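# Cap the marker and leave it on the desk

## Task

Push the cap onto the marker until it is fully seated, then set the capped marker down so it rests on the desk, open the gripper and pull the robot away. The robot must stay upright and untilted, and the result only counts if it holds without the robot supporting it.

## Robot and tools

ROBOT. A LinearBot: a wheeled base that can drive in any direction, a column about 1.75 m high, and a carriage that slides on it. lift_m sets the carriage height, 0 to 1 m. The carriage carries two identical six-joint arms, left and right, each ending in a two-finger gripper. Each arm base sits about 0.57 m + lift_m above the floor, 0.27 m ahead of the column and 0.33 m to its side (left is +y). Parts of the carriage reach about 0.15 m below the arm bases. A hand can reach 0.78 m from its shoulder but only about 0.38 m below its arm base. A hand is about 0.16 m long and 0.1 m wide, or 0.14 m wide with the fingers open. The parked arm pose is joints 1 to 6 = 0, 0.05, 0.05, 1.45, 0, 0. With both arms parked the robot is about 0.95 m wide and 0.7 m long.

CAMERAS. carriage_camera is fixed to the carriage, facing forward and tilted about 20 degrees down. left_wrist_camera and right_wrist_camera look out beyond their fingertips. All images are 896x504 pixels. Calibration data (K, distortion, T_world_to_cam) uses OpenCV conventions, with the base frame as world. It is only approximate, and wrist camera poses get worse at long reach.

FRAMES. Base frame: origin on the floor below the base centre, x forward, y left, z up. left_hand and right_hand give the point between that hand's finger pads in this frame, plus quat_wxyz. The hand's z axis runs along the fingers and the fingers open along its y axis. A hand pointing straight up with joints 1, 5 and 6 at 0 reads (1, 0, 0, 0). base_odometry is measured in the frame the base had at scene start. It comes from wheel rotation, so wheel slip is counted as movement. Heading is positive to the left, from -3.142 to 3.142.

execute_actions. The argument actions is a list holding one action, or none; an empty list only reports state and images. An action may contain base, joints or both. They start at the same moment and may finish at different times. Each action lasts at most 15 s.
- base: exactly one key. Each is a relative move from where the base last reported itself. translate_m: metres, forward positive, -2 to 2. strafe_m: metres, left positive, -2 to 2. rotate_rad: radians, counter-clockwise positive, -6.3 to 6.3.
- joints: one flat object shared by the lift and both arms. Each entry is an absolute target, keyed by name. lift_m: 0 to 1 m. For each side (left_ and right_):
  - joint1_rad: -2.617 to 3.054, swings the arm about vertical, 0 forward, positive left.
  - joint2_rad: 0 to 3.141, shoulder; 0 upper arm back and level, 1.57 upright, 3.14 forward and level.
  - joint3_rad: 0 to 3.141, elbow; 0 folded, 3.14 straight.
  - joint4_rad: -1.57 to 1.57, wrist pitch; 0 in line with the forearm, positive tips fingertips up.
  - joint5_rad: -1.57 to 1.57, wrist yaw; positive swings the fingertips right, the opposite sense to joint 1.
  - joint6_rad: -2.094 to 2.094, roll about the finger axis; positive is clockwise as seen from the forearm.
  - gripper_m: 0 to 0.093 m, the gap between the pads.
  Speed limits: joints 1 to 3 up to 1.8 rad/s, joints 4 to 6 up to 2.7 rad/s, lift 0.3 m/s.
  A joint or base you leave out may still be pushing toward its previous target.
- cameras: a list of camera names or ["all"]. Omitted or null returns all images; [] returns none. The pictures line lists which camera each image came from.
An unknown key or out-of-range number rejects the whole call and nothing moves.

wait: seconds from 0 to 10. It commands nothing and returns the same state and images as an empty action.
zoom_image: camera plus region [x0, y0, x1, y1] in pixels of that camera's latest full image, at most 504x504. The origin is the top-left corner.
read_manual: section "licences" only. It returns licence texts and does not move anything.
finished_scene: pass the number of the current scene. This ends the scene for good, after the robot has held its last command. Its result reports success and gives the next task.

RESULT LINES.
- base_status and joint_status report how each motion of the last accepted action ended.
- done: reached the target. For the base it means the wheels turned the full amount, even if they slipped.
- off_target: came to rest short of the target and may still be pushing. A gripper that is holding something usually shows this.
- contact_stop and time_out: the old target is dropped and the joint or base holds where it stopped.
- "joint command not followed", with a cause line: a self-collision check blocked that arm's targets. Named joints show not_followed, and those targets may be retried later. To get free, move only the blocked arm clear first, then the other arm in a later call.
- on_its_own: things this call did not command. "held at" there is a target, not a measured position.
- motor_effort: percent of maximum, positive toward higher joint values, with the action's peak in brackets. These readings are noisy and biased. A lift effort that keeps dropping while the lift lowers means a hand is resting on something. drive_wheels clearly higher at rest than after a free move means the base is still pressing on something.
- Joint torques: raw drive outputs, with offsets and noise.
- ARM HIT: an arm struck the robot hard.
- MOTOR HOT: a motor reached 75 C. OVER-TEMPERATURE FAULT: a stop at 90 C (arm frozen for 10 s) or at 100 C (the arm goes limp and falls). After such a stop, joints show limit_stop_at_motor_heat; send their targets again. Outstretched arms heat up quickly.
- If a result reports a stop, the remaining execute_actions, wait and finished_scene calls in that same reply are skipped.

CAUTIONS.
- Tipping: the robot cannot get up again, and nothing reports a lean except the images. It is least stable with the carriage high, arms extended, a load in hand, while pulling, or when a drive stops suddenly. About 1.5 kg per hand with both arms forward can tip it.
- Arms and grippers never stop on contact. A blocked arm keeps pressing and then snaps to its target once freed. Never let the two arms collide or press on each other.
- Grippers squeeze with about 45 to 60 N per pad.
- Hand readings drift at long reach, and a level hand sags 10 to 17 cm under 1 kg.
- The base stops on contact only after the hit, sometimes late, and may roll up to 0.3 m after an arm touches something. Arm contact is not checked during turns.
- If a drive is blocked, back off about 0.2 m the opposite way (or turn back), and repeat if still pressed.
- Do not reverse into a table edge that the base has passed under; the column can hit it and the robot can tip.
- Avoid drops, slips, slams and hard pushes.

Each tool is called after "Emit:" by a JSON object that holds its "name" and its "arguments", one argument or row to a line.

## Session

Emit:
{"name": "execute_actions", "arguments": {
  "actions": [],
  "cameras": ["carriage_camera"]
}}

Scene clock: 0.00 s.
Joint torques (N m, as the arm reports them, + toward a larger angle): no reading
base_odometry: x=+0.000 y=+0.000 heading=+0.000 (m, m, rad; odometry frame)
base_status: not commanded
joint_positions: lift_m=+0.297 left_joint1_rad=-0.028 left_joint2_rad=+0.080 left_joint3_rad=+0.044 left_joint4_rad=+1.467 left_joint5_rad=+0.054 left_joint6_rad=-0.009 left_gripper_m=+0.095 right_joint1_rad=+0.018 right_joint2_rad=+0.070 right_joint3_rad=+0.055 right_joint4_rad=+1.446 right_joint5_rad=-0.039 right_joint6_rad=+0.014 right_gripper_m=+0.094
joint_status: not commanded
motor_effort: lift_m=+31 drive_wheels=+1 (%)
left_hand: x=+0.2973 y=+0.3009 z=+1.2717 quat_wxyz=(+0.997, +0.028, +0.069, -0.020) (m; base frame)
right_hand: x=+0.2962 y=-0.3040 z=+1.2744 quat_wxyz=(+0.997, -0.019, +0.070, +0.017) (m; base frame)
pictures: carriage_camera
camera_calibration (this result's frames):
carriage_camera: T_world_to_cam=[[0.0198054, -0.999667, 0.0165363, -0.0249189], [-0.358609, -0.0225418, -0.933216, 1.2437], [0.933278, 0.0125526, -0.358936, 0.276251], [0, 0, 0, 1]] pos_world=[0.188675, -0.000343101, 1.2602]
Images, in order (width x height): carriage_camera 896x504.

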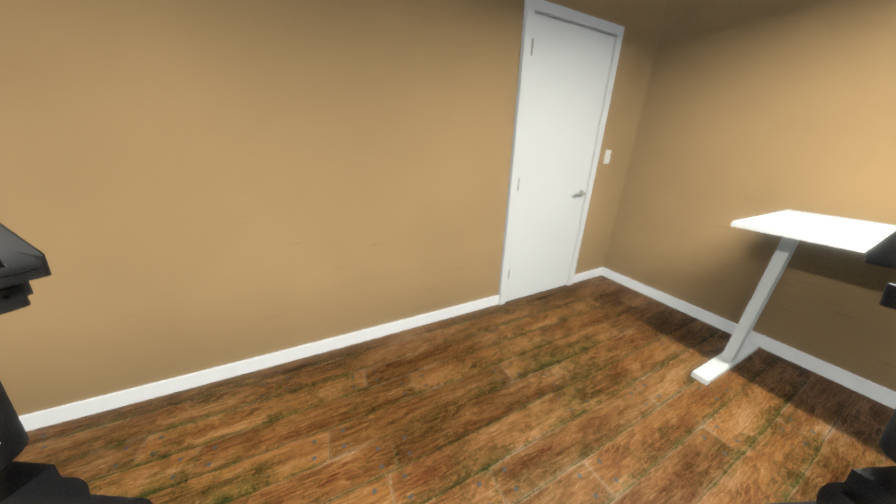

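Emit:
{"name": "execute_actions", "arguments": {
  "actions": [
    {"base":{"rotate_rad":-1.1},"joints":{"lift_m":0.65}}
  ],
  "cameras": ["carriage_camera"]
}}

Emit:
{"name": "execute_actions", "arguments": {
  "actions": [
    {"base":{"translate_m":0.8}}
  ],
  "cameras": ["carriage_camera"]
}}

Scene clock: 4.17 s.
Joint torques (N m, as the arm reports them, + toward a larger angle): left_arm=[-0.45  4.14  7.42 -0.18 -0.11 -0.02] | right_arm=[ 0.03  4.7   7.04 -0.08  0.05  0.1 ]
base_odometry: x=+0.000 y=+0.000 heading=-1.100 (m, m, rad; odometry frame)
base_status: done
joint_positions: lift_m=+0.650 left_joint1_rad=-0.028 left_joint2_rad=+0.080 left_joint3_rad=+0.044 left_joint4_rad=+1.467 left_joint5_rad=+0.054 left_joint6_rad=-0.009 left_gripper_m=+0.095 right_joint1_rad=+0.018 right_joint2_rad=+0.070 right_joint3_rad=+0.055 right_joint4_rad=+1.446 right_joint5_rad=-0.039 right_joint6_rad=+0.014 right_gripper_m=+0.094
joint_status: all done
motor_effort: lift_m=+32(39) drive_wheels=+2(8) (%)
left_hand: x=+0.2974 y=+0.3009 z=+1.6243 quat_wxyz=(+0.997, +0.028, +0.070, -0.020) (m; base frame)
right_hand: x=+0.2962 y=-0.3040 z=+1.6270 quat_wxyz=(+0.997, -0.019, +0.070, +0.017) (m; base frame)
pictures: carriage_camera
camera_calibration (this result's frames):
carriage_camera: T_world_to_cam=[[0.0198054, -0.999667, 0.0165363, -0.030749], [-0.358609, -0.0225418, -0.933216, 1.57271], [0.933278, 0.0125526, -0.358936, 0.4028], [0, 0, 0, 1]] pos_world=[0.188675, -0.000343101, 1.61277]
Images, in order (width x height): carriage_camera 896x504.

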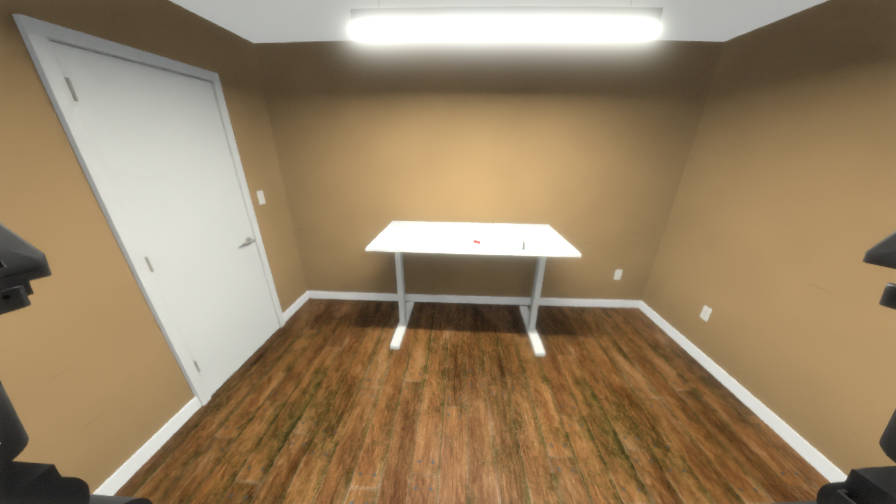

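Scene clock: 8.03 s.
Joint torques (N m, as the arm reports them, + toward a larger angle): left_arm=[-0.44  4.1   7.32 -0.15 -0.11 -0.01] | right_arm=[ 0.06  4.65  7.03 -0.07  0.03  0.09]
base_odometry: x=+0.362 y=-0.713 heading=-1.100 (m, m, rad; odometry frame)
base_status: done
joint_positions: lift_m=+0.650 left_joint1_rad=-0.028 left_joint2_rad=+0.080 left_joint3_rad=+0.044 left_joint4_rad=+1.467 left_joint5_rad=+0.054 left_joint6_rad=-0.009 left_gripper_m=+0.095 right_joint1_rad=+0.018 right_joint2_rad=+0.070 right_joint3_rad=+0.055 right_joint4_rad=+1.446 right_joint5_rad=-0.039 right_joint6_rad=+0.014 right_gripper_m=+0.094
joint_status: not commanded
motor_effort: lift_m=+32(33) drive_wheels=-4(17) (%)
left_hand: x=+0.2974 y=+0.3009 z=+1.6243 quat_wxyz=(+0.997, +0.028, +0.070, -0.020) (m; base frame)
right_hand: x=+0.2962 y=-0.3040 z=+1.6270 quat_wxyz=(+0.997, -0.019, +0.070, +0.017) (m; base frame)
pictures: carriage_camera
camera_calibration (this result's frames):
carriage_camera: T_world_to_cam=[[0.0198054, -0.999667, 0.0165363, -0.030749], [-0.358609, -0.0225418, -0.933216, 1.57271], [0.933278, 0.0125526, -0.358936, 0.4028], [0, 0, 0, 1]] pos_world=[0.188675, -0.000343101, 1.61277]
Images, in order (width x height): carriage_camera 896x504.

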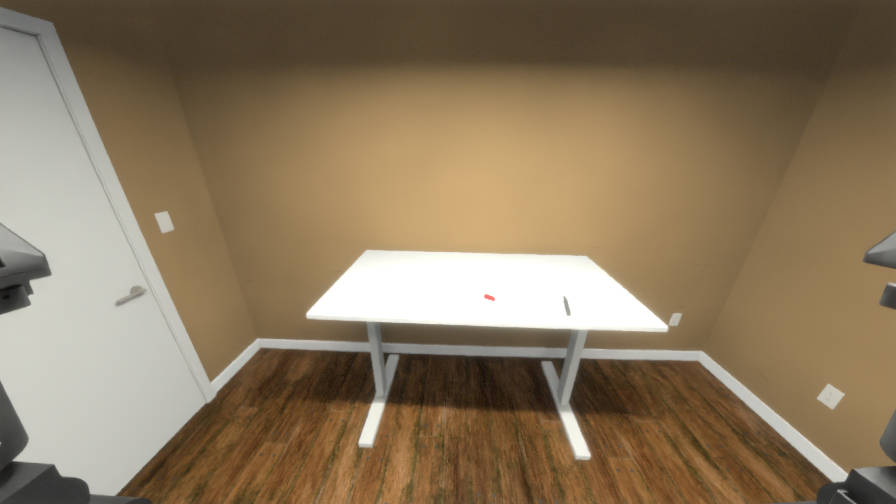

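Emit:
{"name": "execute_actions", "arguments": {
  "actions": [
    {"base":{"strafe_m":-0.3}}
  ],
  "cameras": []
}}

Emit:
{"name": "execute_actions", "arguments": {
  "actions": [
    {"base":{"translate_m":0.45}}
  ],
  "cameras": ["carriage_camera"]
}}

Emit:
{"name": "zoom_image", "arguments": {
  "camera": "carriage_camera",
  "region": [380,330,580,470]
}}

Scene clock: 12.40 s.
Joint torques (N m, as the arm reports them, + toward a larger angle): left_arm=[-0.46  4.13  7.39 -0.14 -0.14 -0.02] | right_arm=[ 0.05  4.7   7.02 -0.07  0.05  0.09]
base_odometry: x=+0.095 y=-0.849 heading=-1.100 (m, m, rad; odometry frame)
base_status: done
joint_positions: lift_m=+0.650 left_joint1_rad=-0.028 left_joint2_rad=+0.080 left_joint3_rad=+0.044 left_joint4_rad=+1.466 left_joint5_rad=+0.054 left_joint6_rad=-0.009 left_gripper_m=+0.095 right_joint1_rad=+0.018 right_joint2_rad=+0.070 right_joint3_rad=+0.055 right_joint4_rad=+1.446 right_joint5_rad=-0.039 right_joint6_rad=+0.014 right_gripper_m=+0.094
joint_status: not commanded
motor_effort: lift_m=+32(32) drive_wheels=-2(4) (%)
left_hand: x=+0.2975 y=+0.3009 z=+1.6242 quat_wxyz=(+0.997, +0.028, +0.070, -0.020) (m; base frame)
right_hand: x=+0.2962 y=-0.3040 z=+1.6270 quat_wxyz=(+0.997, -0.019, +0.070, +0.017) (m; base frame)
pictures: none
No camera images: the call's "cameras" was empty. Leave "cameras" out to get every camera's image.

Scene clock: 15.37 s.
Joint torques (N m, as the arm reports them, + toward a larger angle): left_arm=[-0.4   4.07  7.47 -0.14 -0.15 -0.01] | right_arm=[ 0.06  4.71  7.02 -0.06  0.04  0.1 ]
base_odometry: x=+0.299 y=-1.251 heading=-1.101 (m, m, rad; odometry frame)
base_status: done
joint_positions: lift_m=+0.650 left_joint1_rad=-0.028 left_joint2_rad=+0.080 left_joint3_rad=+0.044 left_joint4_rad=+1.466 left_joint5_rad=+0.054 left_joint6_rad=-0.009 left_gripper_m=+0.095 right_joint1_rad=+0.018 right_joint2_rad=+0.070 right_joint3_rad=+0.055 right_joint4_rad=+1.446 right_joint5_rad=-0.039 right_joint6_rad=+0.014 right_gripper_m=+0.094
joint_status: not commanded
motor_effort: lift_m=+32(33) drive_wheels=-4(9) (%)
left_hand: x=+0.2975 y=+0.3009 z=+1.6242 quat_wxyz=(+0.997, +0.028, +0.070, -0.020) (m; base frame)
right_hand: x=+0.2963 y=-0.3040 z=+1.6270 quat_wxyz=(+0.997, -0.019, +0.070, +0.017) (m; base frame)
pictures: carriage_camera
camera_calibration (this result's frames):
carriage_camera: T_world_to_cam=[[0.0198054, -0.999667, 0.0165363, -0.030749], [-0.358609, -0.0225418, -0.933216, 1.57271], [0.933278, 0.0125526, -0.358936, 0.4028], [0, 0, 0, 1]] pos_world=[0.188675, -0.000343101, 1.61277]
Images, in order (width x height): carriage_camera 896x504.

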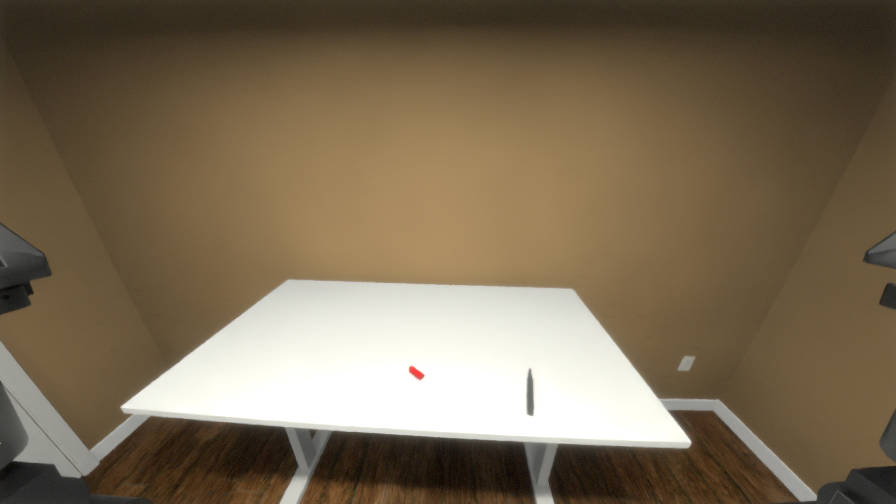

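Region (380, 330, 580, 470) of carriage_camera's 896x504 image, scaled by 2.520, with more detail than that image has; it fills the top 353 rows of this view, and the rest is white.

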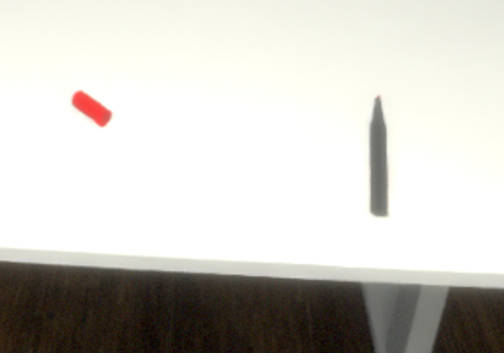

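Emit:
{"name": "execute_actions", "arguments": {
  "actions": [
    {"base":{"strafe_m":0.19},"joints":{"lift_m":0.67,"right_joint1_rad":-0.26,"right_joint2_rad":2.46,"right_joint3_rad":0.95,"right_joint4_rad":0.5,"right_joint5_rad":-0.02,"right_joint6_rad":0,"right_gripper_m":0.06}}
  ],
  "cameras": ["carriage_camera","right_wrist_camera"]
}}

Scene clock: 21.27 s.
Joint torques (N m, as the arm reports them, + toward a larger angle): left_arm=[-0.47  4.12  7.37 -0.15 -0.1  -0.03] | right_arm=[ -0.5  -11.57   4.13   1.87   0.06   0.05]
base_odometry: x=+0.468 y=-1.165 heading=-1.101 (m, m, rad; odometry frame)
base_status: done
joint_positions: lift_m=+0.670 left_joint1_rad=-0.028 left_joint2_rad=+0.080 left_joint3_rad=+0.044 left_joint4_rad=+1.466 left_joint5_rad=+0.054 left_joint6_rad=-0.009 left_gripper_m=+0.095 right_joint1_rad=-0.254 right_joint2_rad=+2.452 right_joint3_rad=+0.949 right_joint4_rad=+0.499 right_joint5_rad=-0.025 right_joint6_rad=+0.004 right_gripper_m=+0.060
joint_status: all done
motor_effort: lift_m=+33(40) drive_wheels=-2(10) (%)
left_hand: x=+0.2976 y=+0.3009 z=+1.6442 quat_wxyz=(+0.997, +0.028, +0.070, -0.020) (m; base frame)
right_hand: x=+0.6793 y=-0.4157 z=+1.0491 quat_wxyz=(+0.279, +0.120, +0.952, -0.023) (m; base frame)
pictures: carriage_camera, right_wrist_camera
camera_calibration (this result's frames):
carriage_camera: T_world_to_cam=[[0.0198054, -0.999667, 0.0165363, -0.0310787], [-0.358609, -0.0225418, -0.933216, 1.59132], [0.933278, 0.0125526, -0.358936, 0.409958], [0, 0, 0, 1]] pos_world=[0.188675, -0.000343101, 1.63271]
right_wrist_camera: T_world_to_cam=[[-0.261457, -0.965211, 0.00293631, -0.230817], [-0.961409, 0.260694, 0.0879332, 0.671272], [-0.0856395, 0.0201677, -0.996122, 1.23797], [0, 0, 0, 1]] pos_world=[0.691037, -0.422751, 1.17482]
Images, in order (width x height): carriage_camera 896x504, right_wrist_camera 896x504.

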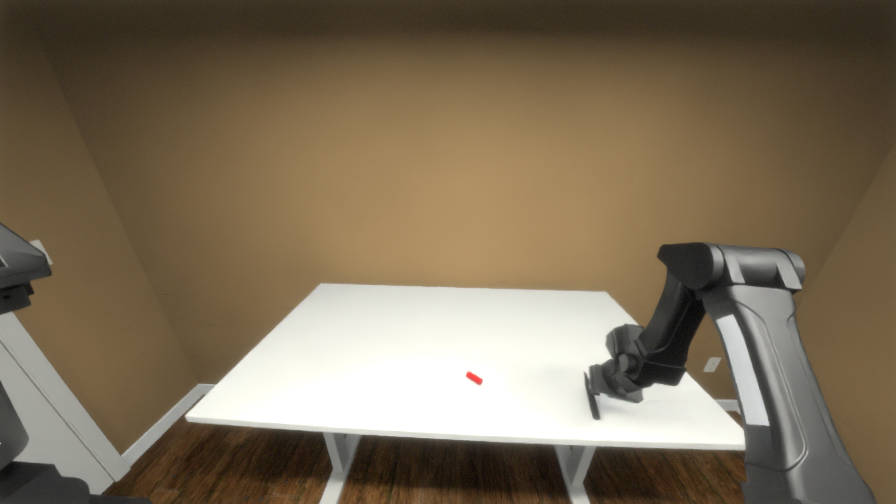

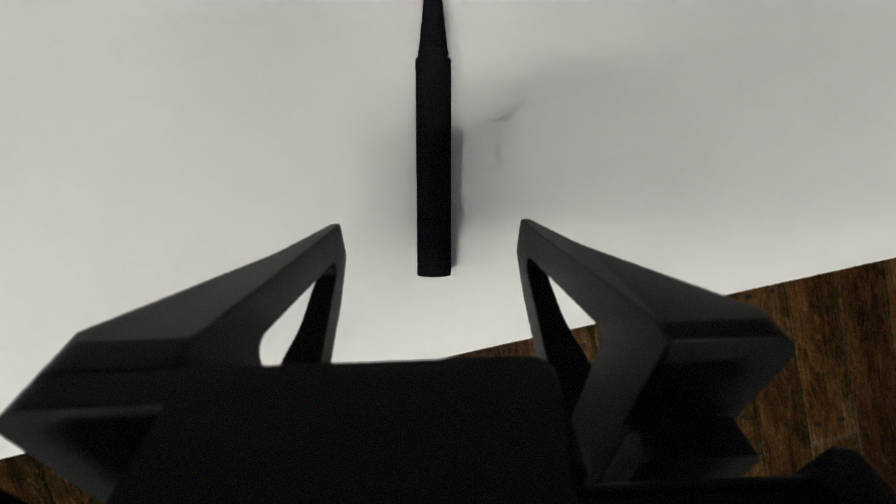

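Emit:
{"name": "execute_actions", "arguments": {
  "actions": [
    {"joints":{"lift_m":0.605}}
  ],
  "cameras": ["right_wrist_camera"]
}}

Scene clock: 22.87 s.
Joint torques (N m, as the arm reports them, + toward a larger angle): left_arm=[-0.42  4.15  7.5  -0.17 -0.11 -0.04] | right_arm=[ -0.53 -11.87   4.01   1.87   0.07   0.06]
base_odometry: x=+0.468 y=-1.165 heading=-1.101 (m, m, rad; odometry frame)
base_status: not commanded
joint_positions: lift_m=+0.605 left_joint1_rad=-0.028 left_joint2_rad=+0.080 left_joint3_rad=+0.044 left_joint4_rad=+1.466 left_joint5_rad=+0.054 left_joint6_rad=-0.009 left_gripper_m=+0.095 right_joint1_rad=-0.254 right_joint2_rad=+2.455 right_joint3_rad=+0.949 right_joint4_rad=+0.501 right_joint5_rad=-0.025 right_joint6_rad=+0.004 right_gripper_m=+0.060
joint_status: all done
motor_effort: lift_m=+29(29) drive_wheels=-1(2) (%)
left_hand: x=+0.2975 y=+0.3009 z=+1.5795 quat_wxyz=(+0.997, +0.028, +0.070, -0.020) (m; base frame)
right_hand: x=+0.6788 y=-0.4155 z=+0.9833 quat_wxyz=(+0.279, +0.120, +0.953, -0.023) (m; base frame)
pictures: right_wrist_camera
camera_calibration (this result's frames):
right_wrist_camera: T_world_to_cam=[[-0.261452, -0.965212, 0.002953, -0.23065], [-0.961278, 0.26066, 0.089453, 0.67492], [-0.0871108, 0.020549, -0.995987, 1.17345], [0, 0, 0, 1]] pos_world=[0.690701, -0.422664, 1.10904]
Images, in order (width x height): right_wrist_camera 896x504.

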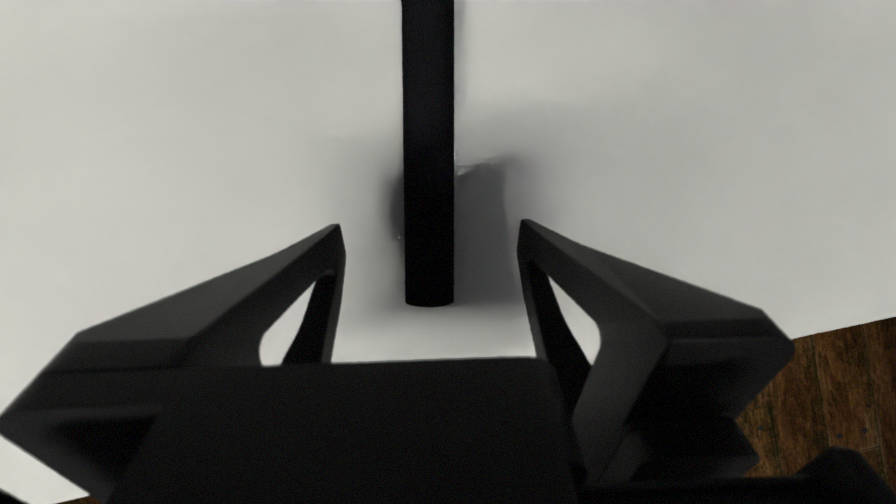

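Emit:
{"name": "execute_actions", "arguments": {
  "actions": [
    {"joints":{"lift_m":0.585}}
  ],
  "cameras": ["right_wrist_camera"]
}}

Emit:
{"name": "execute_actions", "arguments": {
  "actions": [
    {"joints":{"right_gripper_m":0}}
  ],
  "cameras": ["right_wrist_camera","carriage_camera"]
}}

Emit:
{"name": "zoom_image", "arguments": {
  "camera": "carriage_camera",
  "region": [440,330,510,390]
}}

Scene clock: 25.57 s.
Joint torques (N m, as the arm reports them, + toward a larger angle): left_arm=[-0.51  4.18  7.6  -0.14 -0.12  0.  ] | right_arm=[ -0.49 -11.96   3.95   1.85   0.04   0.08]
base_odometry: x=+0.468 y=-1.165 heading=-1.101 (m, m, rad; odometry frame)
base_status: not commanded
joint_positions: lift_m=+0.585 left_joint1_rad=-0.028 left_joint2_rad=+0.080 left_joint3_rad=+0.044 left_joint4_rad=+1.467 left_joint5_rad=+0.054 left_joint6_rad=-0.009 left_gripper_m=+0.095 right_joint1_rad=-0.254 right_joint2_rad=+2.457 right_joint3_rad=+0.949 right_joint4_rad=+0.503 right_joint5_rad=-0.025 right_joint6_rad=+0.003 right_gripper_m=+0.060
joint_status: all done
motor_effort: lift_m=+29(30) drive_wheels=-1(1) (%)
left_hand: x=+0.2974 y=+0.3009 z=+1.5595 quat_wxyz=(+0.997, +0.028, +0.070, -0.020) (m; base frame)
right_hand: x=+0.6786 y=-0.4156 z=+0.9629 quat_wxyz=(+0.279, +0.120, +0.953, -0.023) (m; base frame)
pictures: right_wrist_camera
camera_calibration (this result's frames):
right_wrist_camera: T_world_to_cam=[[-0.261028, -0.965324, 0.00368384, -0.231695], [-0.961377, 0.260302, 0.0894261, 0.676579], [-0.0872841, 0.0198011, -0.995987, 1.15292], [0, 0, 0, 1]] pos_world=[0.690601, -0.422605, 1.08865]
Images, in order (width x height): right_wrist_camera 896x504.

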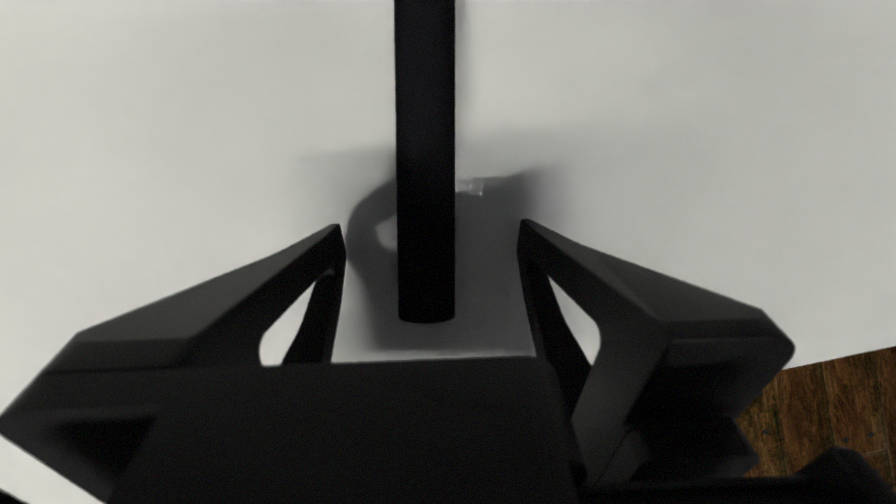

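Scene clock: 26.20 s.
Joint torques (N m, as the arm reports them, + toward a larger angle): left_arm=[-0.43  4.1   7.38 -0.15 -0.12 -0.01] | right_arm=[ -0.51 -12.01   4.03   1.85   0.05   0.07]
base_odometry: x=+0.468 y=-1.165 heading=-1.101 (m, m, rad; odometry frame)
base_status: not commanded
joint_positions: lift_m=+0.585 left_joint1_rad=-0.028 left_joint2_rad=+0.080 left_joint3_rad=+0.044 left_joint4_rad=+1.467 left_joint5_rad=+0.054 left_joint6_rad=-0.009 left_gripper_m=+0.095 right_joint1_rad=-0.254 right_joint2_rad=+2.457 right_joint3_rad=+0.949 right_joint4_rad=+0.503 right_joint5_rad=-0.025 right_joint6_rad=+0.003 right_gripper_m=+0.017
joint_status: right_gripper_m off_target (ended at +0.017, target +0.000)
motor_effort: lift_m=+29(28) drive_wheels=-1(1) (%)
left_hand: x=+0.2974 y=+0.3009 z=+1.5595 quat_wxyz=(+0.997, +0.028, +0.070, -0.020) (m; base frame)
right_hand: x=+0.6786 y=-0.4156 z=+0.9629 quat_wxyz=(+0.279, +0.120, +0.953, -0.023) (m; base frame)
pictures: carriage_camera, right_wrist_camera
camera_calibration (this result's frames):
carriage_camera: T_world_to_cam=[[0.0198054, -0.999667, 0.0165363, -0.0296786], [-0.358609, -0.0225418, -0.933216, 1.51231], [0.933278, 0.0125526, -0.358936, 0.379566], [0, 0, 0, 1]] pos_world=[0.188675, -0.000343101, 1.54804]
right_wrist_camera: T_world_to_cam=[[-0.261028, -0.965324, 0.00368384, -0.231695], [-0.961377, 0.260302, 0.0894261, 0.676579], [-0.0872841, 0.0198011, -0.995987, 1.15292], [0, 0, 0, 1]] pos_world=[0.690601, -0.422605, 1.08865]
Images, in order (width x height): carriage_camera 896x504, right_wrist_camera 896x504.

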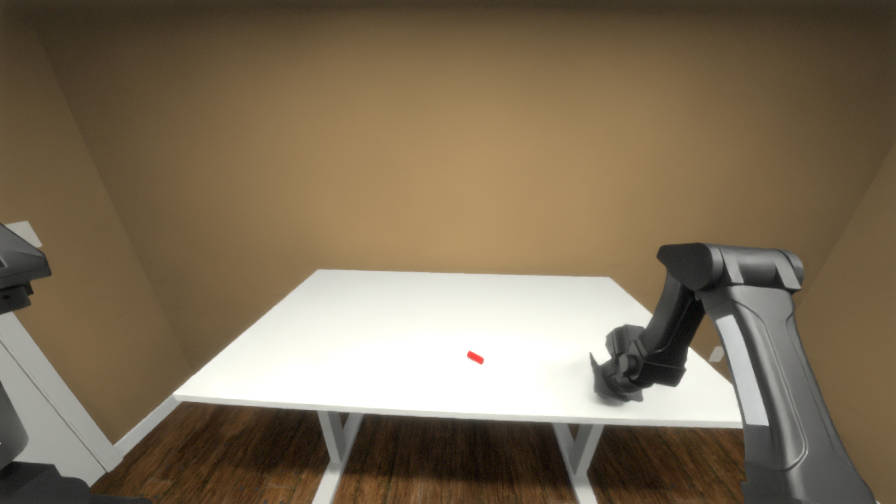

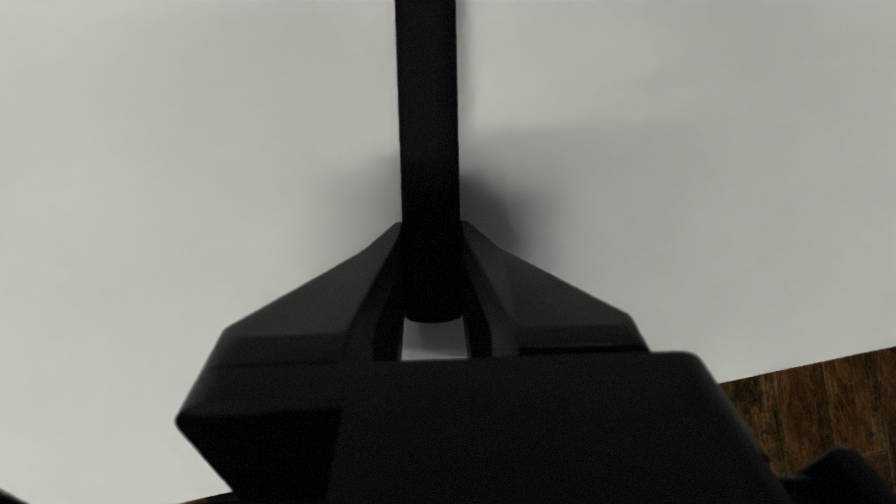

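Region (440, 330, 510, 390) of carriage_camera's 896x504 image, scaled by 7.200, with more detail than that image has; it fills the top 432 rows of this view, and the rest is white.

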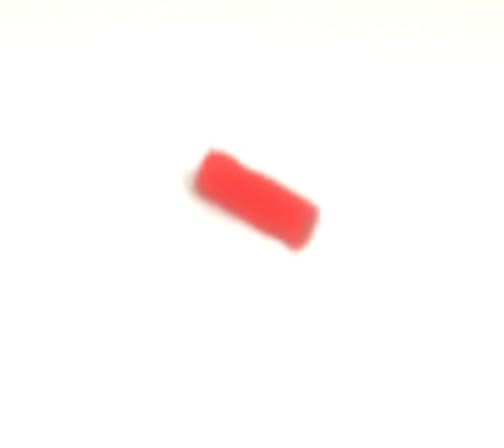

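Emit:
{"name": "execute_actions", "arguments": {
  "actions": [
    {"joints":{"lift_m":0.64}}
  ],
  "cameras": []
}}

Emit:
{"name": "execute_actions", "arguments": {
  "actions": [
    {"base":{"strafe_m":-0.255},"joints":{"left_joint1_rad":-0.36,"left_joint2_rad":2.5,"left_joint3_rad":1.42,"left_joint4_rad":-0.49,"left_joint5_rad":-0.04,"left_joint6_rad":-1.275,"left_gripper_m":0.06}}
  ],
  "cameras": []
}}

Emit:
{"name": "execute_actions", "arguments": {
  "actions": [
    {"base":{"translate_m":0.165},"joints":{"right_joint1_rad":0.895,"right_joint2_rad":2.43,"right_joint3_rad":0.88,"right_joint4_rad":0.55}}
  ],
  "cameras": ["left_wrist_camera","carriage_camera"]
}}

Scene clock: 29.77 s.
Joint torques (N m, as the arm reports them, + toward a larger angle): left_arm=[-0.49  4.12  7.32 -0.15 -0.13  0.01] | right_arm=[ -0.44 -12.04   3.98   1.84   0.06   0.07]
base_odometry: x=+0.468 y=-1.165 heading=-1.101 (m, m, rad; odometry frame)
base_status: not commanded
joint_positions: lift_m=+0.640 left_joint1_rad=-0.028 left_joint2_rad=+0.080 left_joint3_rad=+0.044 left_joint4_rad=+1.466 left_joint5_rad=+0.054 left_joint6_rad=-0.009 left_gripper_m=+0.095 right_joint1_rad=-0.254 right_joint2_rad=+2.457 right_joint3_rad=+0.949 right_joint4_rad=+0.502 right_joint5_rad=-0.025 right_joint6_rad=+0.003 right_gripper_m=+0.017
joint_status: all done
motor_effort: lift_m=+32(40) drive_wheels=-1(1) (%)
left_hand: x=+0.2975 y=+0.3009 z=+1.6142 quat_wxyz=(+0.997, +0.028, +0.070, -0.020) (m; base frame)
right_hand: x=+0.6785 y=-0.4155 z=+1.0175 quat_wxyz=(+0.278, +0.120, +0.953, -0.023) (m; base frame)
pictures: none
No camera images: the call's "cameras" was empty. Leave "cameras" out to get every camera's image.

Scene clock: 32.13 s.
Joint torques (N m, as the arm reports them, + toward a larger angle): left_arm=[ -0.78 -13.41   5.93   0.43  -0.25  -0.06] | right_arm=[ -0.19 -11.95   3.99   1.86   0.06   0.06]
base_odometry: x=+0.241 y=-1.280 heading=-1.101 (m, m, rad; odometry frame)
base_status: done
joint_positions: lift_m=+0.640 left_joint1_rad=-0.354 left_joint2_rad=+2.498 left_joint3_rad=+1.419 left_joint4_rad=-0.486 left_joint5_rad=-0.038 left_joint6_rad=-1.270 left_gripper_m=+0.060 right_joint1_rad=-0.257 right_joint2_rad=+2.457 right_joint3_rad=+0.949 right_joint4_rad=+0.502 right_joint5_rad=-0.024 right_joint6_rad=+0.003 right_gripper_m=+0.017
joint_status: all done
motor_effort: lift_m=+33(33) drive_wheels=-2(8) (%)
left_hand: x=+0.6380 y=+0.1783 z=+1.0238 quat_wxyz=(+0.016, -0.442, +0.897, +0.011) (m; base frame)
right_hand: x=+0.6781 y=-0.4170 z=+1.0175 quat_wxyz=(+0.278, +0.121, +0.953, -0.024) (m; base frame)
pictures: none
No camera images: the call's "cameras" was empty. Leave "cameras" out to get every camera's image.

Scene clock: 34.03 s.
Joint torques (N m, as the arm reports them, + toward a larger angle): left_arm=[ -0.84 -13.29   5.89   0.43  -0.23  -0.05] | right_arm=[ -0.12 -12.99   2.71   1.92   0.02   0.06]
base_odometry: x=+0.315 y=-1.428 heading=-1.101 (m, m, rad; odometry frame)
base_status: done
joint_positions: lift_m=+0.640 left_joint1_rad=-0.354 left_joint2_rad=+2.498 left_joint3_rad=+1.419 left_joint4_rad=-0.487 left_joint5_rad=-0.038 left_joint6_rad=-1.270 left_gripper_m=+0.060 right_joint1_rad=+0.897 right_joint2_rad=+2.444 right_joint3_rad=+0.891 right_joint4_rad=+0.546 right_joint5_rad=-0.022 right_joint6_rad=+0.003 right_gripper_m=+0.017
joint_status: all done
motor_effort: lift_m=+33(33) drive_wheels=-4(6) (%)
left_hand: x=+0.6379 y=+0.1784 z=+1.0238 quat_wxyz=(+0.016, -0.442, +0.897, +0.011) (m; base frame)
right_hand: x=+0.5176 y=+0.0178 z=+1.0166 quat_wxyz=(+0.246, -0.418, +0.865, +0.131) (m; base frame)
pictures: carriage_camera, left_wrist_camera
camera_calibration (this result's frames):
carriage_camera: T_world_to_cam=[[0.0198054, -0.999667, 0.0165363, -0.030583], [-0.358609, -0.0225418, -0.933216, 1.56335], [0.933278, 0.0125526, -0.358936, 0.399198], [0, 0, 0, 1]] pos_world=[0.188675, -0.000343101, 1.60274]
left_wrist_camera: T_world_to_cam=[[0.806994, -0.588951, -0.043556, -0.360585], [-0.491458, -0.71064, 0.503449, -0.0641825], [-0.327459, -0.384874, -0.862927, 1.28328], [0, 0, 0, 1]] pos_world=[0.679668, 0.235924, 1.12398]
Images, in order (width x height): carriage_camera 896x504, left_wrist_camera 896x504.

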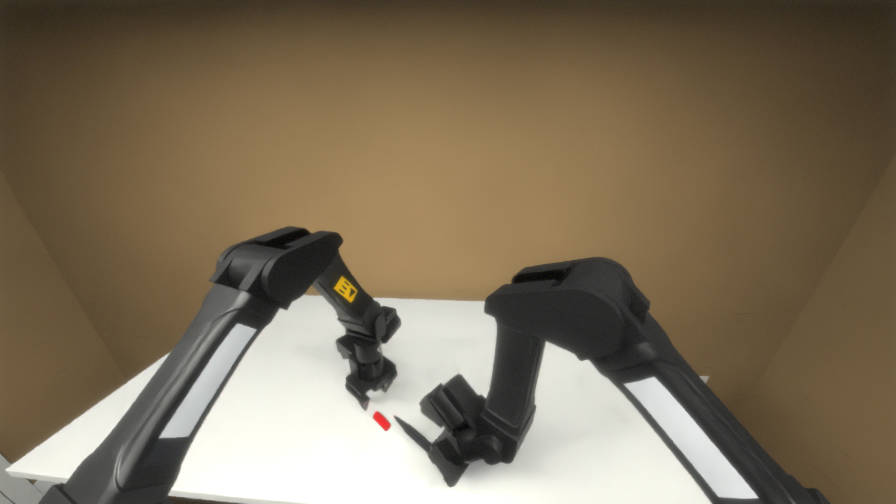

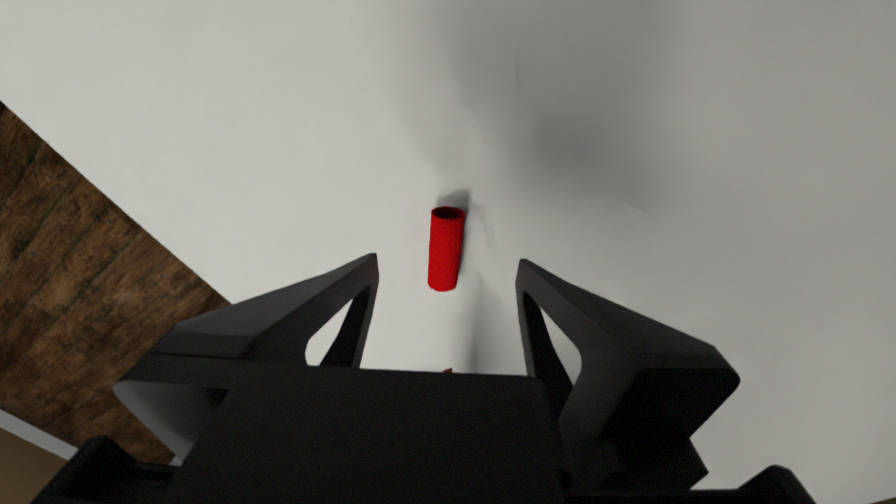

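Emit:
{"name": "execute_actions", "arguments": {
  "actions": [
    {"base":{"translate_m":-0.011},"joints":{"right_joint1_rad":0.2,"left_joint6_rad":1.81,"left_joint1_rad":-0.42,"lift_m":0.61}}
  ],
  "cameras": ["left_wrist_camera","carriage_camera"]
}}

Scene clock: 37.87 s.
Joint torques (N m, as the arm reports them, + toward a larger angle): left_arm=[ -0.04 -13.66   5.73   0.39  -0.05   0.01] | right_arm=[  0.34 -12.45   2.8    1.92   0.     0.06]
base_odometry: x=+0.310 y=-1.418 heading=-1.102 (m, m, rad; odometry frame)
base_status: done
joint_positions: lift_m=+0.610 left_joint1_rad=-0.427 left_joint2_rad=+2.502 left_joint3_rad=+1.419 left_joint4_rad=-0.489 left_joint5_rad=-0.039 left_joint6_rad=+1.806 left_gripper_m=+0.060 right_joint1_rad=+0.197 right_joint2_rad=+2.437 right_joint3_rad=+0.891 right_joint4_rad=+0.548 right_joint5_rad=-0.020 right_joint6_rad=+0.003 right_gripper_m=+0.017
joint_status: all done
motor_effort: lift_m=+29(31) drive_wheels=+2(7) (%)
left_hand: x=+0.6259 y=+0.1523 z=+0.9925 quat_wxyz=(-0.013, +0.898, +0.439, +0.015) (m; base frame)
right_hand: x=+0.6714 y=-0.2258 z=+0.9900 quat_wxyz=(+0.280, -0.095, +0.954, +0.038) (m; base frame)
pictures: carriage_camera, left_wrist_camera
camera_calibration (this result's frames):
carriage_camera: T_world_to_cam=[[0.0198054, -0.999667, 0.0165363, -0.0300915], [-0.358609, -0.0225418, -0.933216, 1.53561], [0.933278, 0.0125526, -0.358936, 0.388529], [0, 0, 0, 1]] pos_world=[0.188675, -0.000343101, 1.57301]
left_wrist_camera: T_world_to_cam=[[-0.801934, 0.596732, -0.0285055, 0.443883], [0.478293, 0.669893, 0.567873, -0.953935], [0.357964, 0.441763, -0.822622, 0.647435], [0, 0, 0, 1]] pos_world=[0.580466, 0.0881423, 1.08696]
Images, in order (width x height): carriage_camera 896x504, left_wrist_camera 896x504.

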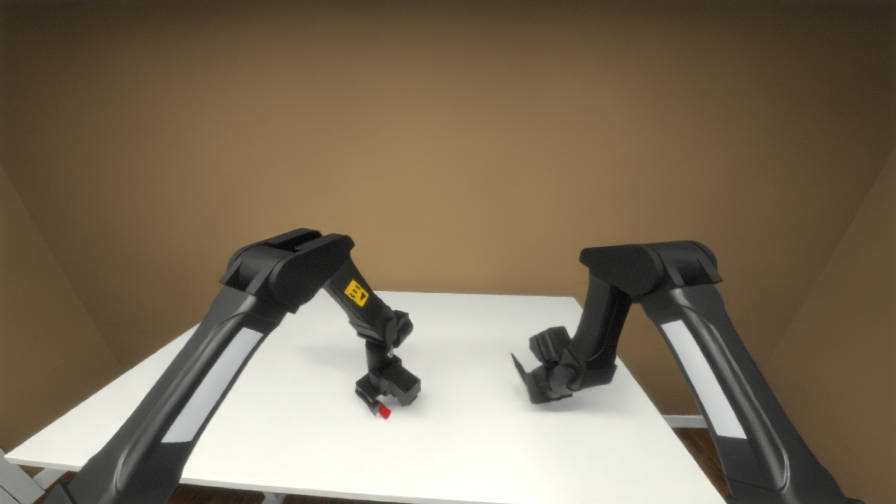

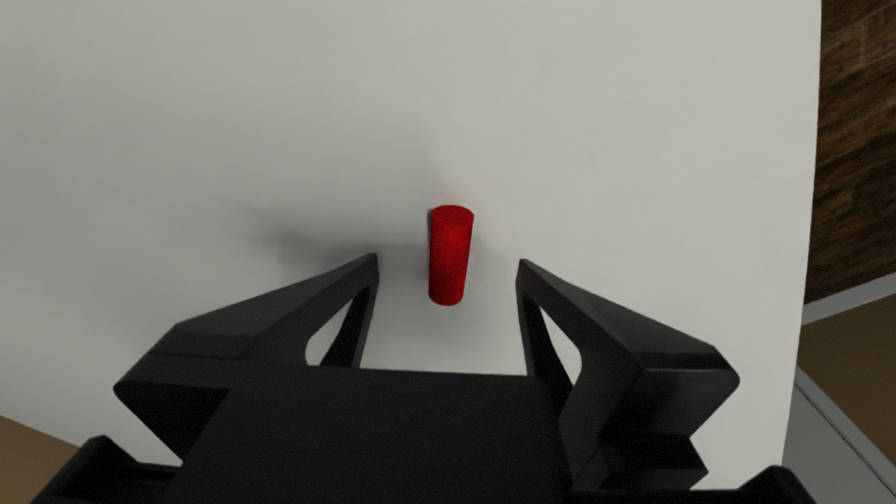

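Emit:
{"name": "execute_actions", "arguments": {
  "actions": [
    {"joints":{"lift_m":0.584}}
  ],
  "cameras": []
}}

Emit:
{"name": "execute_actions", "arguments": {
  "actions": [
    {"joints":{"left_gripper_m":0}}
  ],
  "cameras": ["left_wrist_camera"]
}}

Emit:
{"name": "execute_actions", "arguments": {
  "actions": [
    {"joints":{"lift_m":0.6,"left_joint6_rad":-1.275,"left_joint1_rad":-0.36}}
  ],
  "cameras": []
}}

Emit:
{"name": "execute_actions", "arguments": {
  "actions": [
    {"joints":{"right_joint1_rad":0.895}}
  ],
  "cameras": []
}}

Emit:
{"name": "execute_actions", "arguments": {
  "actions": [
    {"joints":{"lift_m":0.582}}
  ],
  "cameras": []
}}

Emit:
{"name": "execute_actions", "arguments": {
  "actions": [
    {"joints":{"left_gripper_m":0.035,"right_joint2_rad":2.475,"right_joint3_rad":0.97,"right_joint4_rad":0.48}}
  ]
}}

Scene clock: 41.93 s.
Joint torques (N m, as the arm reports them, + toward a larger angle): left_arm=[  0.07 -13.74   5.57   0.38  -0.06   0.02] | right_arm=[  0.31 -12.29   2.91   1.96  -0.01   0.06]
base_odometry: x=+0.310 y=-1.418 heading=-1.102 (m, m, rad; odometry frame)
base_status: not commanded
joint_positions: lift_m=+0.584 left_joint1_rad=-0.427 left_joint2_rad=+2.504 left_joint3_rad=+1.419 left_joint4_rad=-0.489 left_joint5_rad=-0.039 left_joint6_rad=+1.806 left_gripper_m=+0.060 right_joint1_rad=+0.197 right_joint2_rad=+2.436 right_joint3_rad=+0.890 right_joint4_rad=+0.545 right_joint5_rad=-0.020 right_joint6_rad=+0.003 right_gripper_m=+0.017
joint_status: all done
motor_effort: lift_m=+30(31) drive_wheels=+1(2) (%)
left_hand: x=+0.6253 y=+0.1525 z=+0.9657 quat_wxyz=(-0.014, +0.898, +0.439, +0.014) (m; base frame)
right_hand: x=+0.6706 y=-0.2260 z=+0.9639 quat_wxyz=(+0.279, -0.095, +0.955, +0.038) (m; base frame)
pictures: none
No camera images: the call's "cameras" was empty. Leave "cameras" out to get every camera's image.

Scene clock: 42.57 s.
Joint torques (N m, as the arm reports them, + toward a larger angle): left_arm=[  0.03 -13.84   5.7    0.41  -0.08   0.02] | right_arm=[  0.33 -12.32   2.88   1.94   0.     0.06]
base_odometry: x=+0.310 y=-1.418 heading=-1.102 (m, m, rad; odometry frame)
base_status: not commanded
joint_positions: lift_m=+0.584 left_joint1_rad=-0.427 left_joint2_rad=+2.504 left_joint3_rad=+1.419 left_joint4_rad=-0.489 left_joint5_rad=-0.039 left_joint6_rad=+1.806 left_gripper_m=+0.018 right_joint1_rad=+0.197 right_joint2_rad=+2.436 right_joint3_rad=+0.890 right_joint4_rad=+0.545 right_joint5_rad=-0.020 right_joint6_rad=+0.003 right_gripper_m=+0.017
joint_status: left_gripper_m off_target (ended at +0.018, target +0.000)
motor_effort: lift_m=+29(30) drive_wheels=+1(2) (%)
left_hand: x=+0.6254 y=+0.1525 z=+0.9657 quat_wxyz=(-0.014, +0.898, +0.439, +0.014) (m; base frame)
right_hand: x=+0.6706 y=-0.2260 z=+0.9639 quat_wxyz=(+0.279, -0.095, +0.955, +0.038) (m; base frame)
pictures: left_wrist_camera
camera_calibration (this result's frames):
left_wrist_camera: T_world_to_cam=[[-0.801755, 0.59706, -0.0266278, 0.440628], [0.479542, 0.669259, 0.567567, -0.93904], [0.356692, 0.44228, -0.822896, 0.626473], [0, 0, 0, 1]] pos_world=[0.580126, 0.088303, 1.06022]
Images, in order (width x height): left_wrist_camera 896x504.

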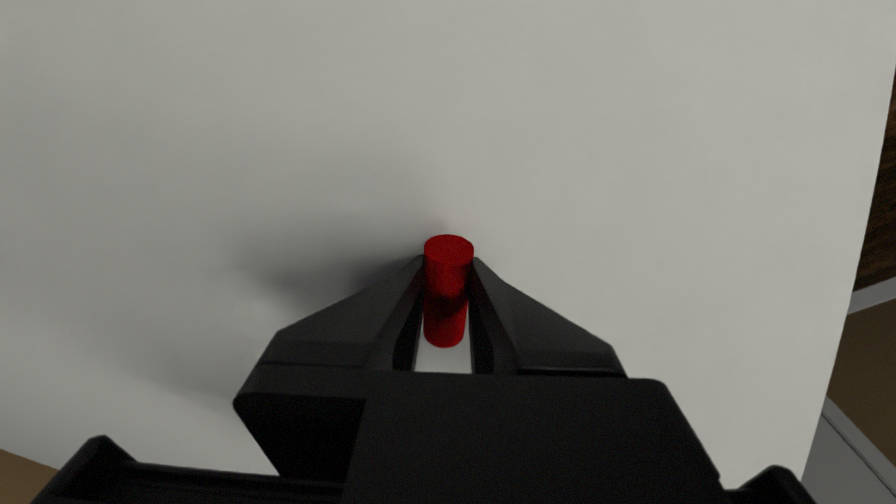

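Scene clock: 44.90 s.
Joint torques (N m, as the arm reports them, + toward a larger angle): left_arm=[ -0.79 -13.29   5.8    0.44  -0.19  -0.05] | right_arm=[  0.31 -12.09   2.89   1.93   0.     0.07]
base_odometry: x=+0.310 y=-1.418 heading=-1.102 (m, m, rad; odometry frame)
base_status: not commanded
joint_positions: lift_m=+0.600 left_joint1_rad=-0.354 left_joint2_rad=+2.497 left_joint3_rad=+1.419 left_joint4_rad=-0.489 left_joint5_rad=-0.040 left_joint6_rad=-1.271 left_gripper_m=+0.019 right_joint1_rad=+0.197 right_joint2_rad=+2.433 right_joint3_rad=+0.890 right_joint4_rad=+0.547 right_joint5_rad=-0.020 right_joint6_rad=+0.003 right_gripper_m=+0.017
joint_status: all done
motor_effort: lift_m=+32(40) drive_wheels=+1(2) (%)
left_hand: x=+0.6377 y=+0.1787 z=+0.9843 quat_wxyz=(+0.016, -0.442, +0.897, +0.012) (m; base frame)
right_hand: x=+0.6718 y=-0.2258 z=+0.9810 quat_wxyz=(+0.281, -0.095, +0.954, +0.038) (m; base frame)
pictures: none
No camera images: the call's "cameras" was empty. Leave "cameras" out to get every camera's image.

Scene clock: 46.13 s.
Joint torques (N m, as the arm reports them, + toward a larger angle): left_arm=[ -0.75 -13.27   5.84   0.46  -0.18  -0.06] | right_arm=[ -0.18 -12.13   2.91   1.93   0.     0.07]
base_odometry: x=+0.310 y=-1.418 heading=-1.102 (m, m, rad; odometry frame)
base_status: not commanded
joint_positions: lift_m=+0.600 left_joint1_rad=-0.354 left_joint2_rad=+2.497 left_joint3_rad=+1.419 left_joint4_rad=-0.489 left_joint5_rad=-0.040 left_joint6_rad=-1.271 left_gripper_m=+0.019 right_joint1_rad=+0.898 right_joint2_rad=+2.433 right_joint3_rad=+0.890 right_joint4_rad=+0.547 right_joint5_rad=-0.020 right_joint6_rad=+0.003 right_gripper_m=+0.017
joint_status: all done
motor_effort: lift_m=+32(32) drive_wheels=+1(2) (%)
left_hand: x=+0.6377 y=+0.1787 z=+0.9843 quat_wxyz=(+0.016, -0.442, +0.897, +0.012) (m; base frame)
right_hand: x=+0.5191 y=+0.0201 z=+0.9810 quat_wxyz=(+0.251, -0.418, +0.863, +0.132) (m; base frame)
pictures: none
No camera images: the call's "cameras" was empty. Leave "cameras" out to get every camera's image.

Scene clock: 46.83 s.
Joint torques (N m, as the arm reports them, + toward a larger angle): left_arm=[ -0.86 -13.31   5.84   0.48  -0.19  -0.05] | right_arm=[ -0.21 -12.03   2.88   1.9    0.01   0.06]
base_odometry: x=+0.310 y=-1.418 heading=-1.102 (m, m, rad; odometry frame)
base_status: not commanded
joint_positions: lift_m=+0.582 left_joint1_rad=-0.354 left_joint2_rad=+2.497 left_joint3_rad=+1.419 left_joint4_rad=-0.492 left_joint5_rad=-0.040 left_joint6_rad=-1.272 left_gripper_m=+0.019 right_joint1_rad=+0.898 right_joint2_rad=+2.433 right_joint3_rad=+0.890 right_joint4_rad=+0.548 right_joint5_rad=-0.020 right_joint6_rad=+0.003 right_gripper_m=+0.017
joint_status: all done
motor_effort: lift_m=+28(30) drive_wheels=-2(3) (%)
left_hand: x=+0.6369 y=+0.1792 z=+0.9664 quat_wxyz=(+0.015, -0.443, +0.896, +0.014) (m; base frame)
right_hand: x=+0.5194 y=+0.0201 z=+0.9634 quat_wxyz=(+0.251, -0.417, +0.863, +0.132) (m; base frame)
pictures: none
No camera images: the call's "cameras" was empty. Leave "cameras" out to get every camera's image.

Scene clock: 47.47 s.
Joint torques (N m, as the arm reports them, + toward a larger angle): left_arm=[ -0.82 -13.25   5.69   0.47  -0.2   -0.06] | right_arm=[ -0.2  -10.23   4.91   1.79   0.     0.07]
base_odometry: x=+0.310 y=-1.418 heading=-1.102 (m, m, rad; odometry frame)
base_status: not commanded
joint_positions: lift_m=+0.582 left_joint1_rad=-0.354 left_joint2_rad=+2.497 left_joint3_rad=+1.419 left_joint4_rad=-0.492 left_joint5_rad=-0.040 left_joint6_rad=-1.272 left_gripper_m=+0.035 right_joint1_rad=+0.898 right_joint2_rad=+2.451 right_joint3_rad=+0.960 right_joint4_rad=+0.495 right_joint5_rad=-0.020 right_joint6_rad=+0.003 right_gripper_m=+0.017
joint_status: all done
motor_effort: lift_m=+28(28) drive_wheels=+1(2) (%)
left_hand: x=+0.6369 y=+0.1792 z=+0.9664 quat_wxyz=(+0.015, -0.443, +0.896, +0.014) (m; base frame)
right_hand: x=+0.5290 y=+0.0321 z=+0.9635 quat_wxyz=(+0.251, -0.417, +0.863, +0.132) (m; base frame)
pictures: carriage_camera, left_wrist_camera, right_wrist_camera
camera_calibration (this result's frames):
carriage_camera: T_world_to_cam=[[0.0198054, -0.999667, 0.0165363, -0.0296295], [-0.358609, -0.0225418, -0.933216, 1.50954], [0.933278, 0.0125526, -0.358936, 0.3785], [0, 0, 0, 1]] pos_world=[0.188675, -0.000343101, 1.54507]
left_wrist_camera: T_world_to_cam=[[0.807936, -0.587247, -0.0487828, -0.357654], [-0.488118, -0.713329, 0.502894, -0.0362669], [-0.330122, -0.382495, -0.86297, 1.23511], [0, 0, 0, 1]] pos_world=[0.678995, 0.236521, 1.06665]
right_wrist_camera: T_world_to_cam=[[0.773828, -0.633356, 0.00711769, -0.399965], [-0.631736, -0.770938, 0.0810222, 0.282976], [-0.0458286, -0.0671937, -0.996687, 1.1131], [0, 0, 0, 1]] pos_world=[0.539282, 0.0396299, 1.08933]
Images, in order (width x height): carriage_camera 896x504, left_wrist_camera 896x504, right_wrist_camera 896x504.

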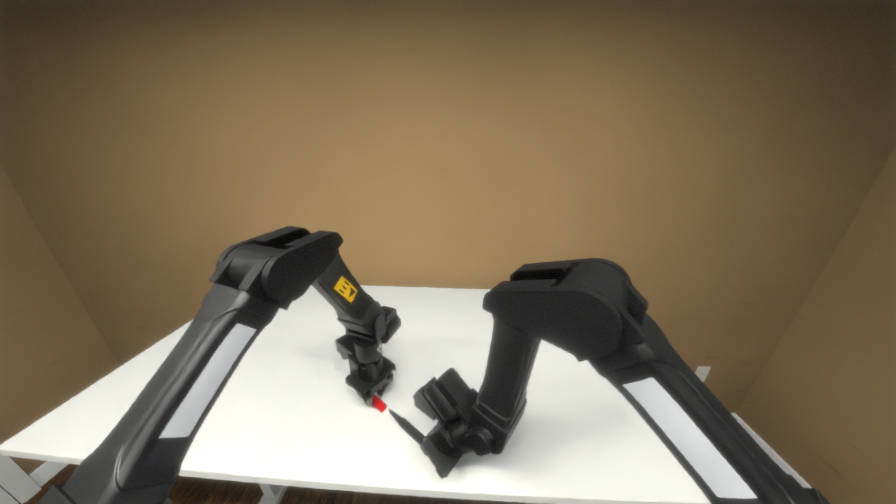

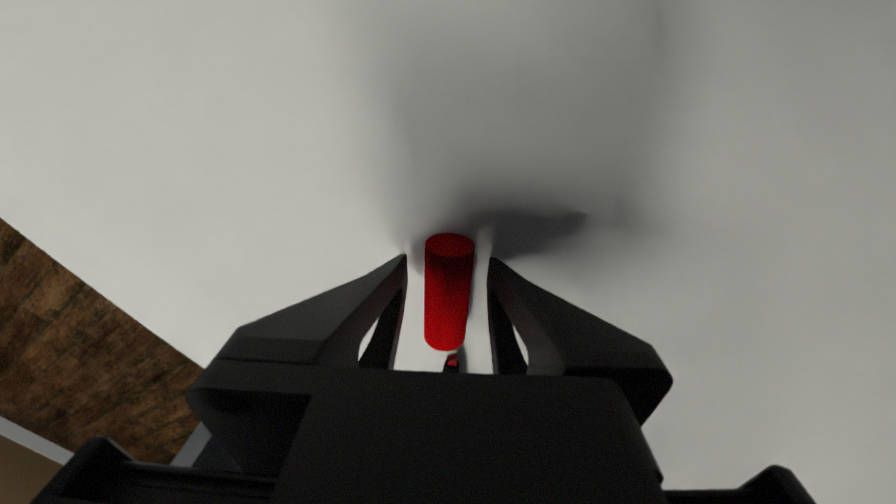

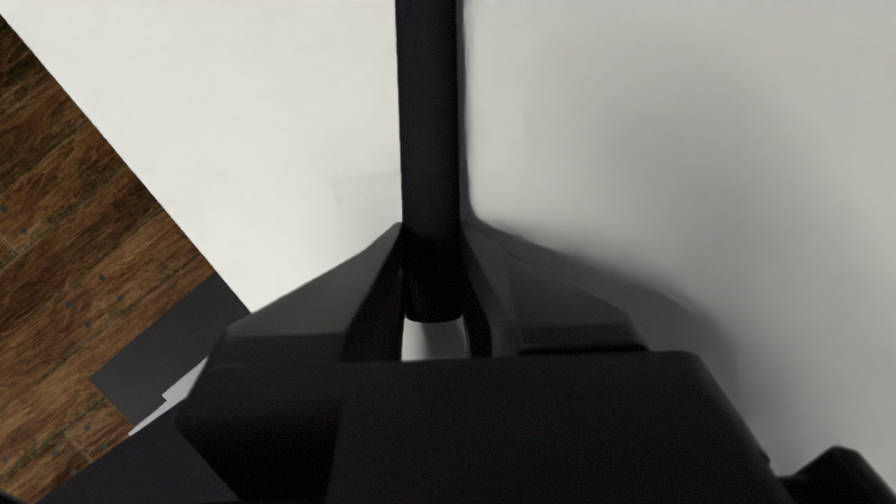

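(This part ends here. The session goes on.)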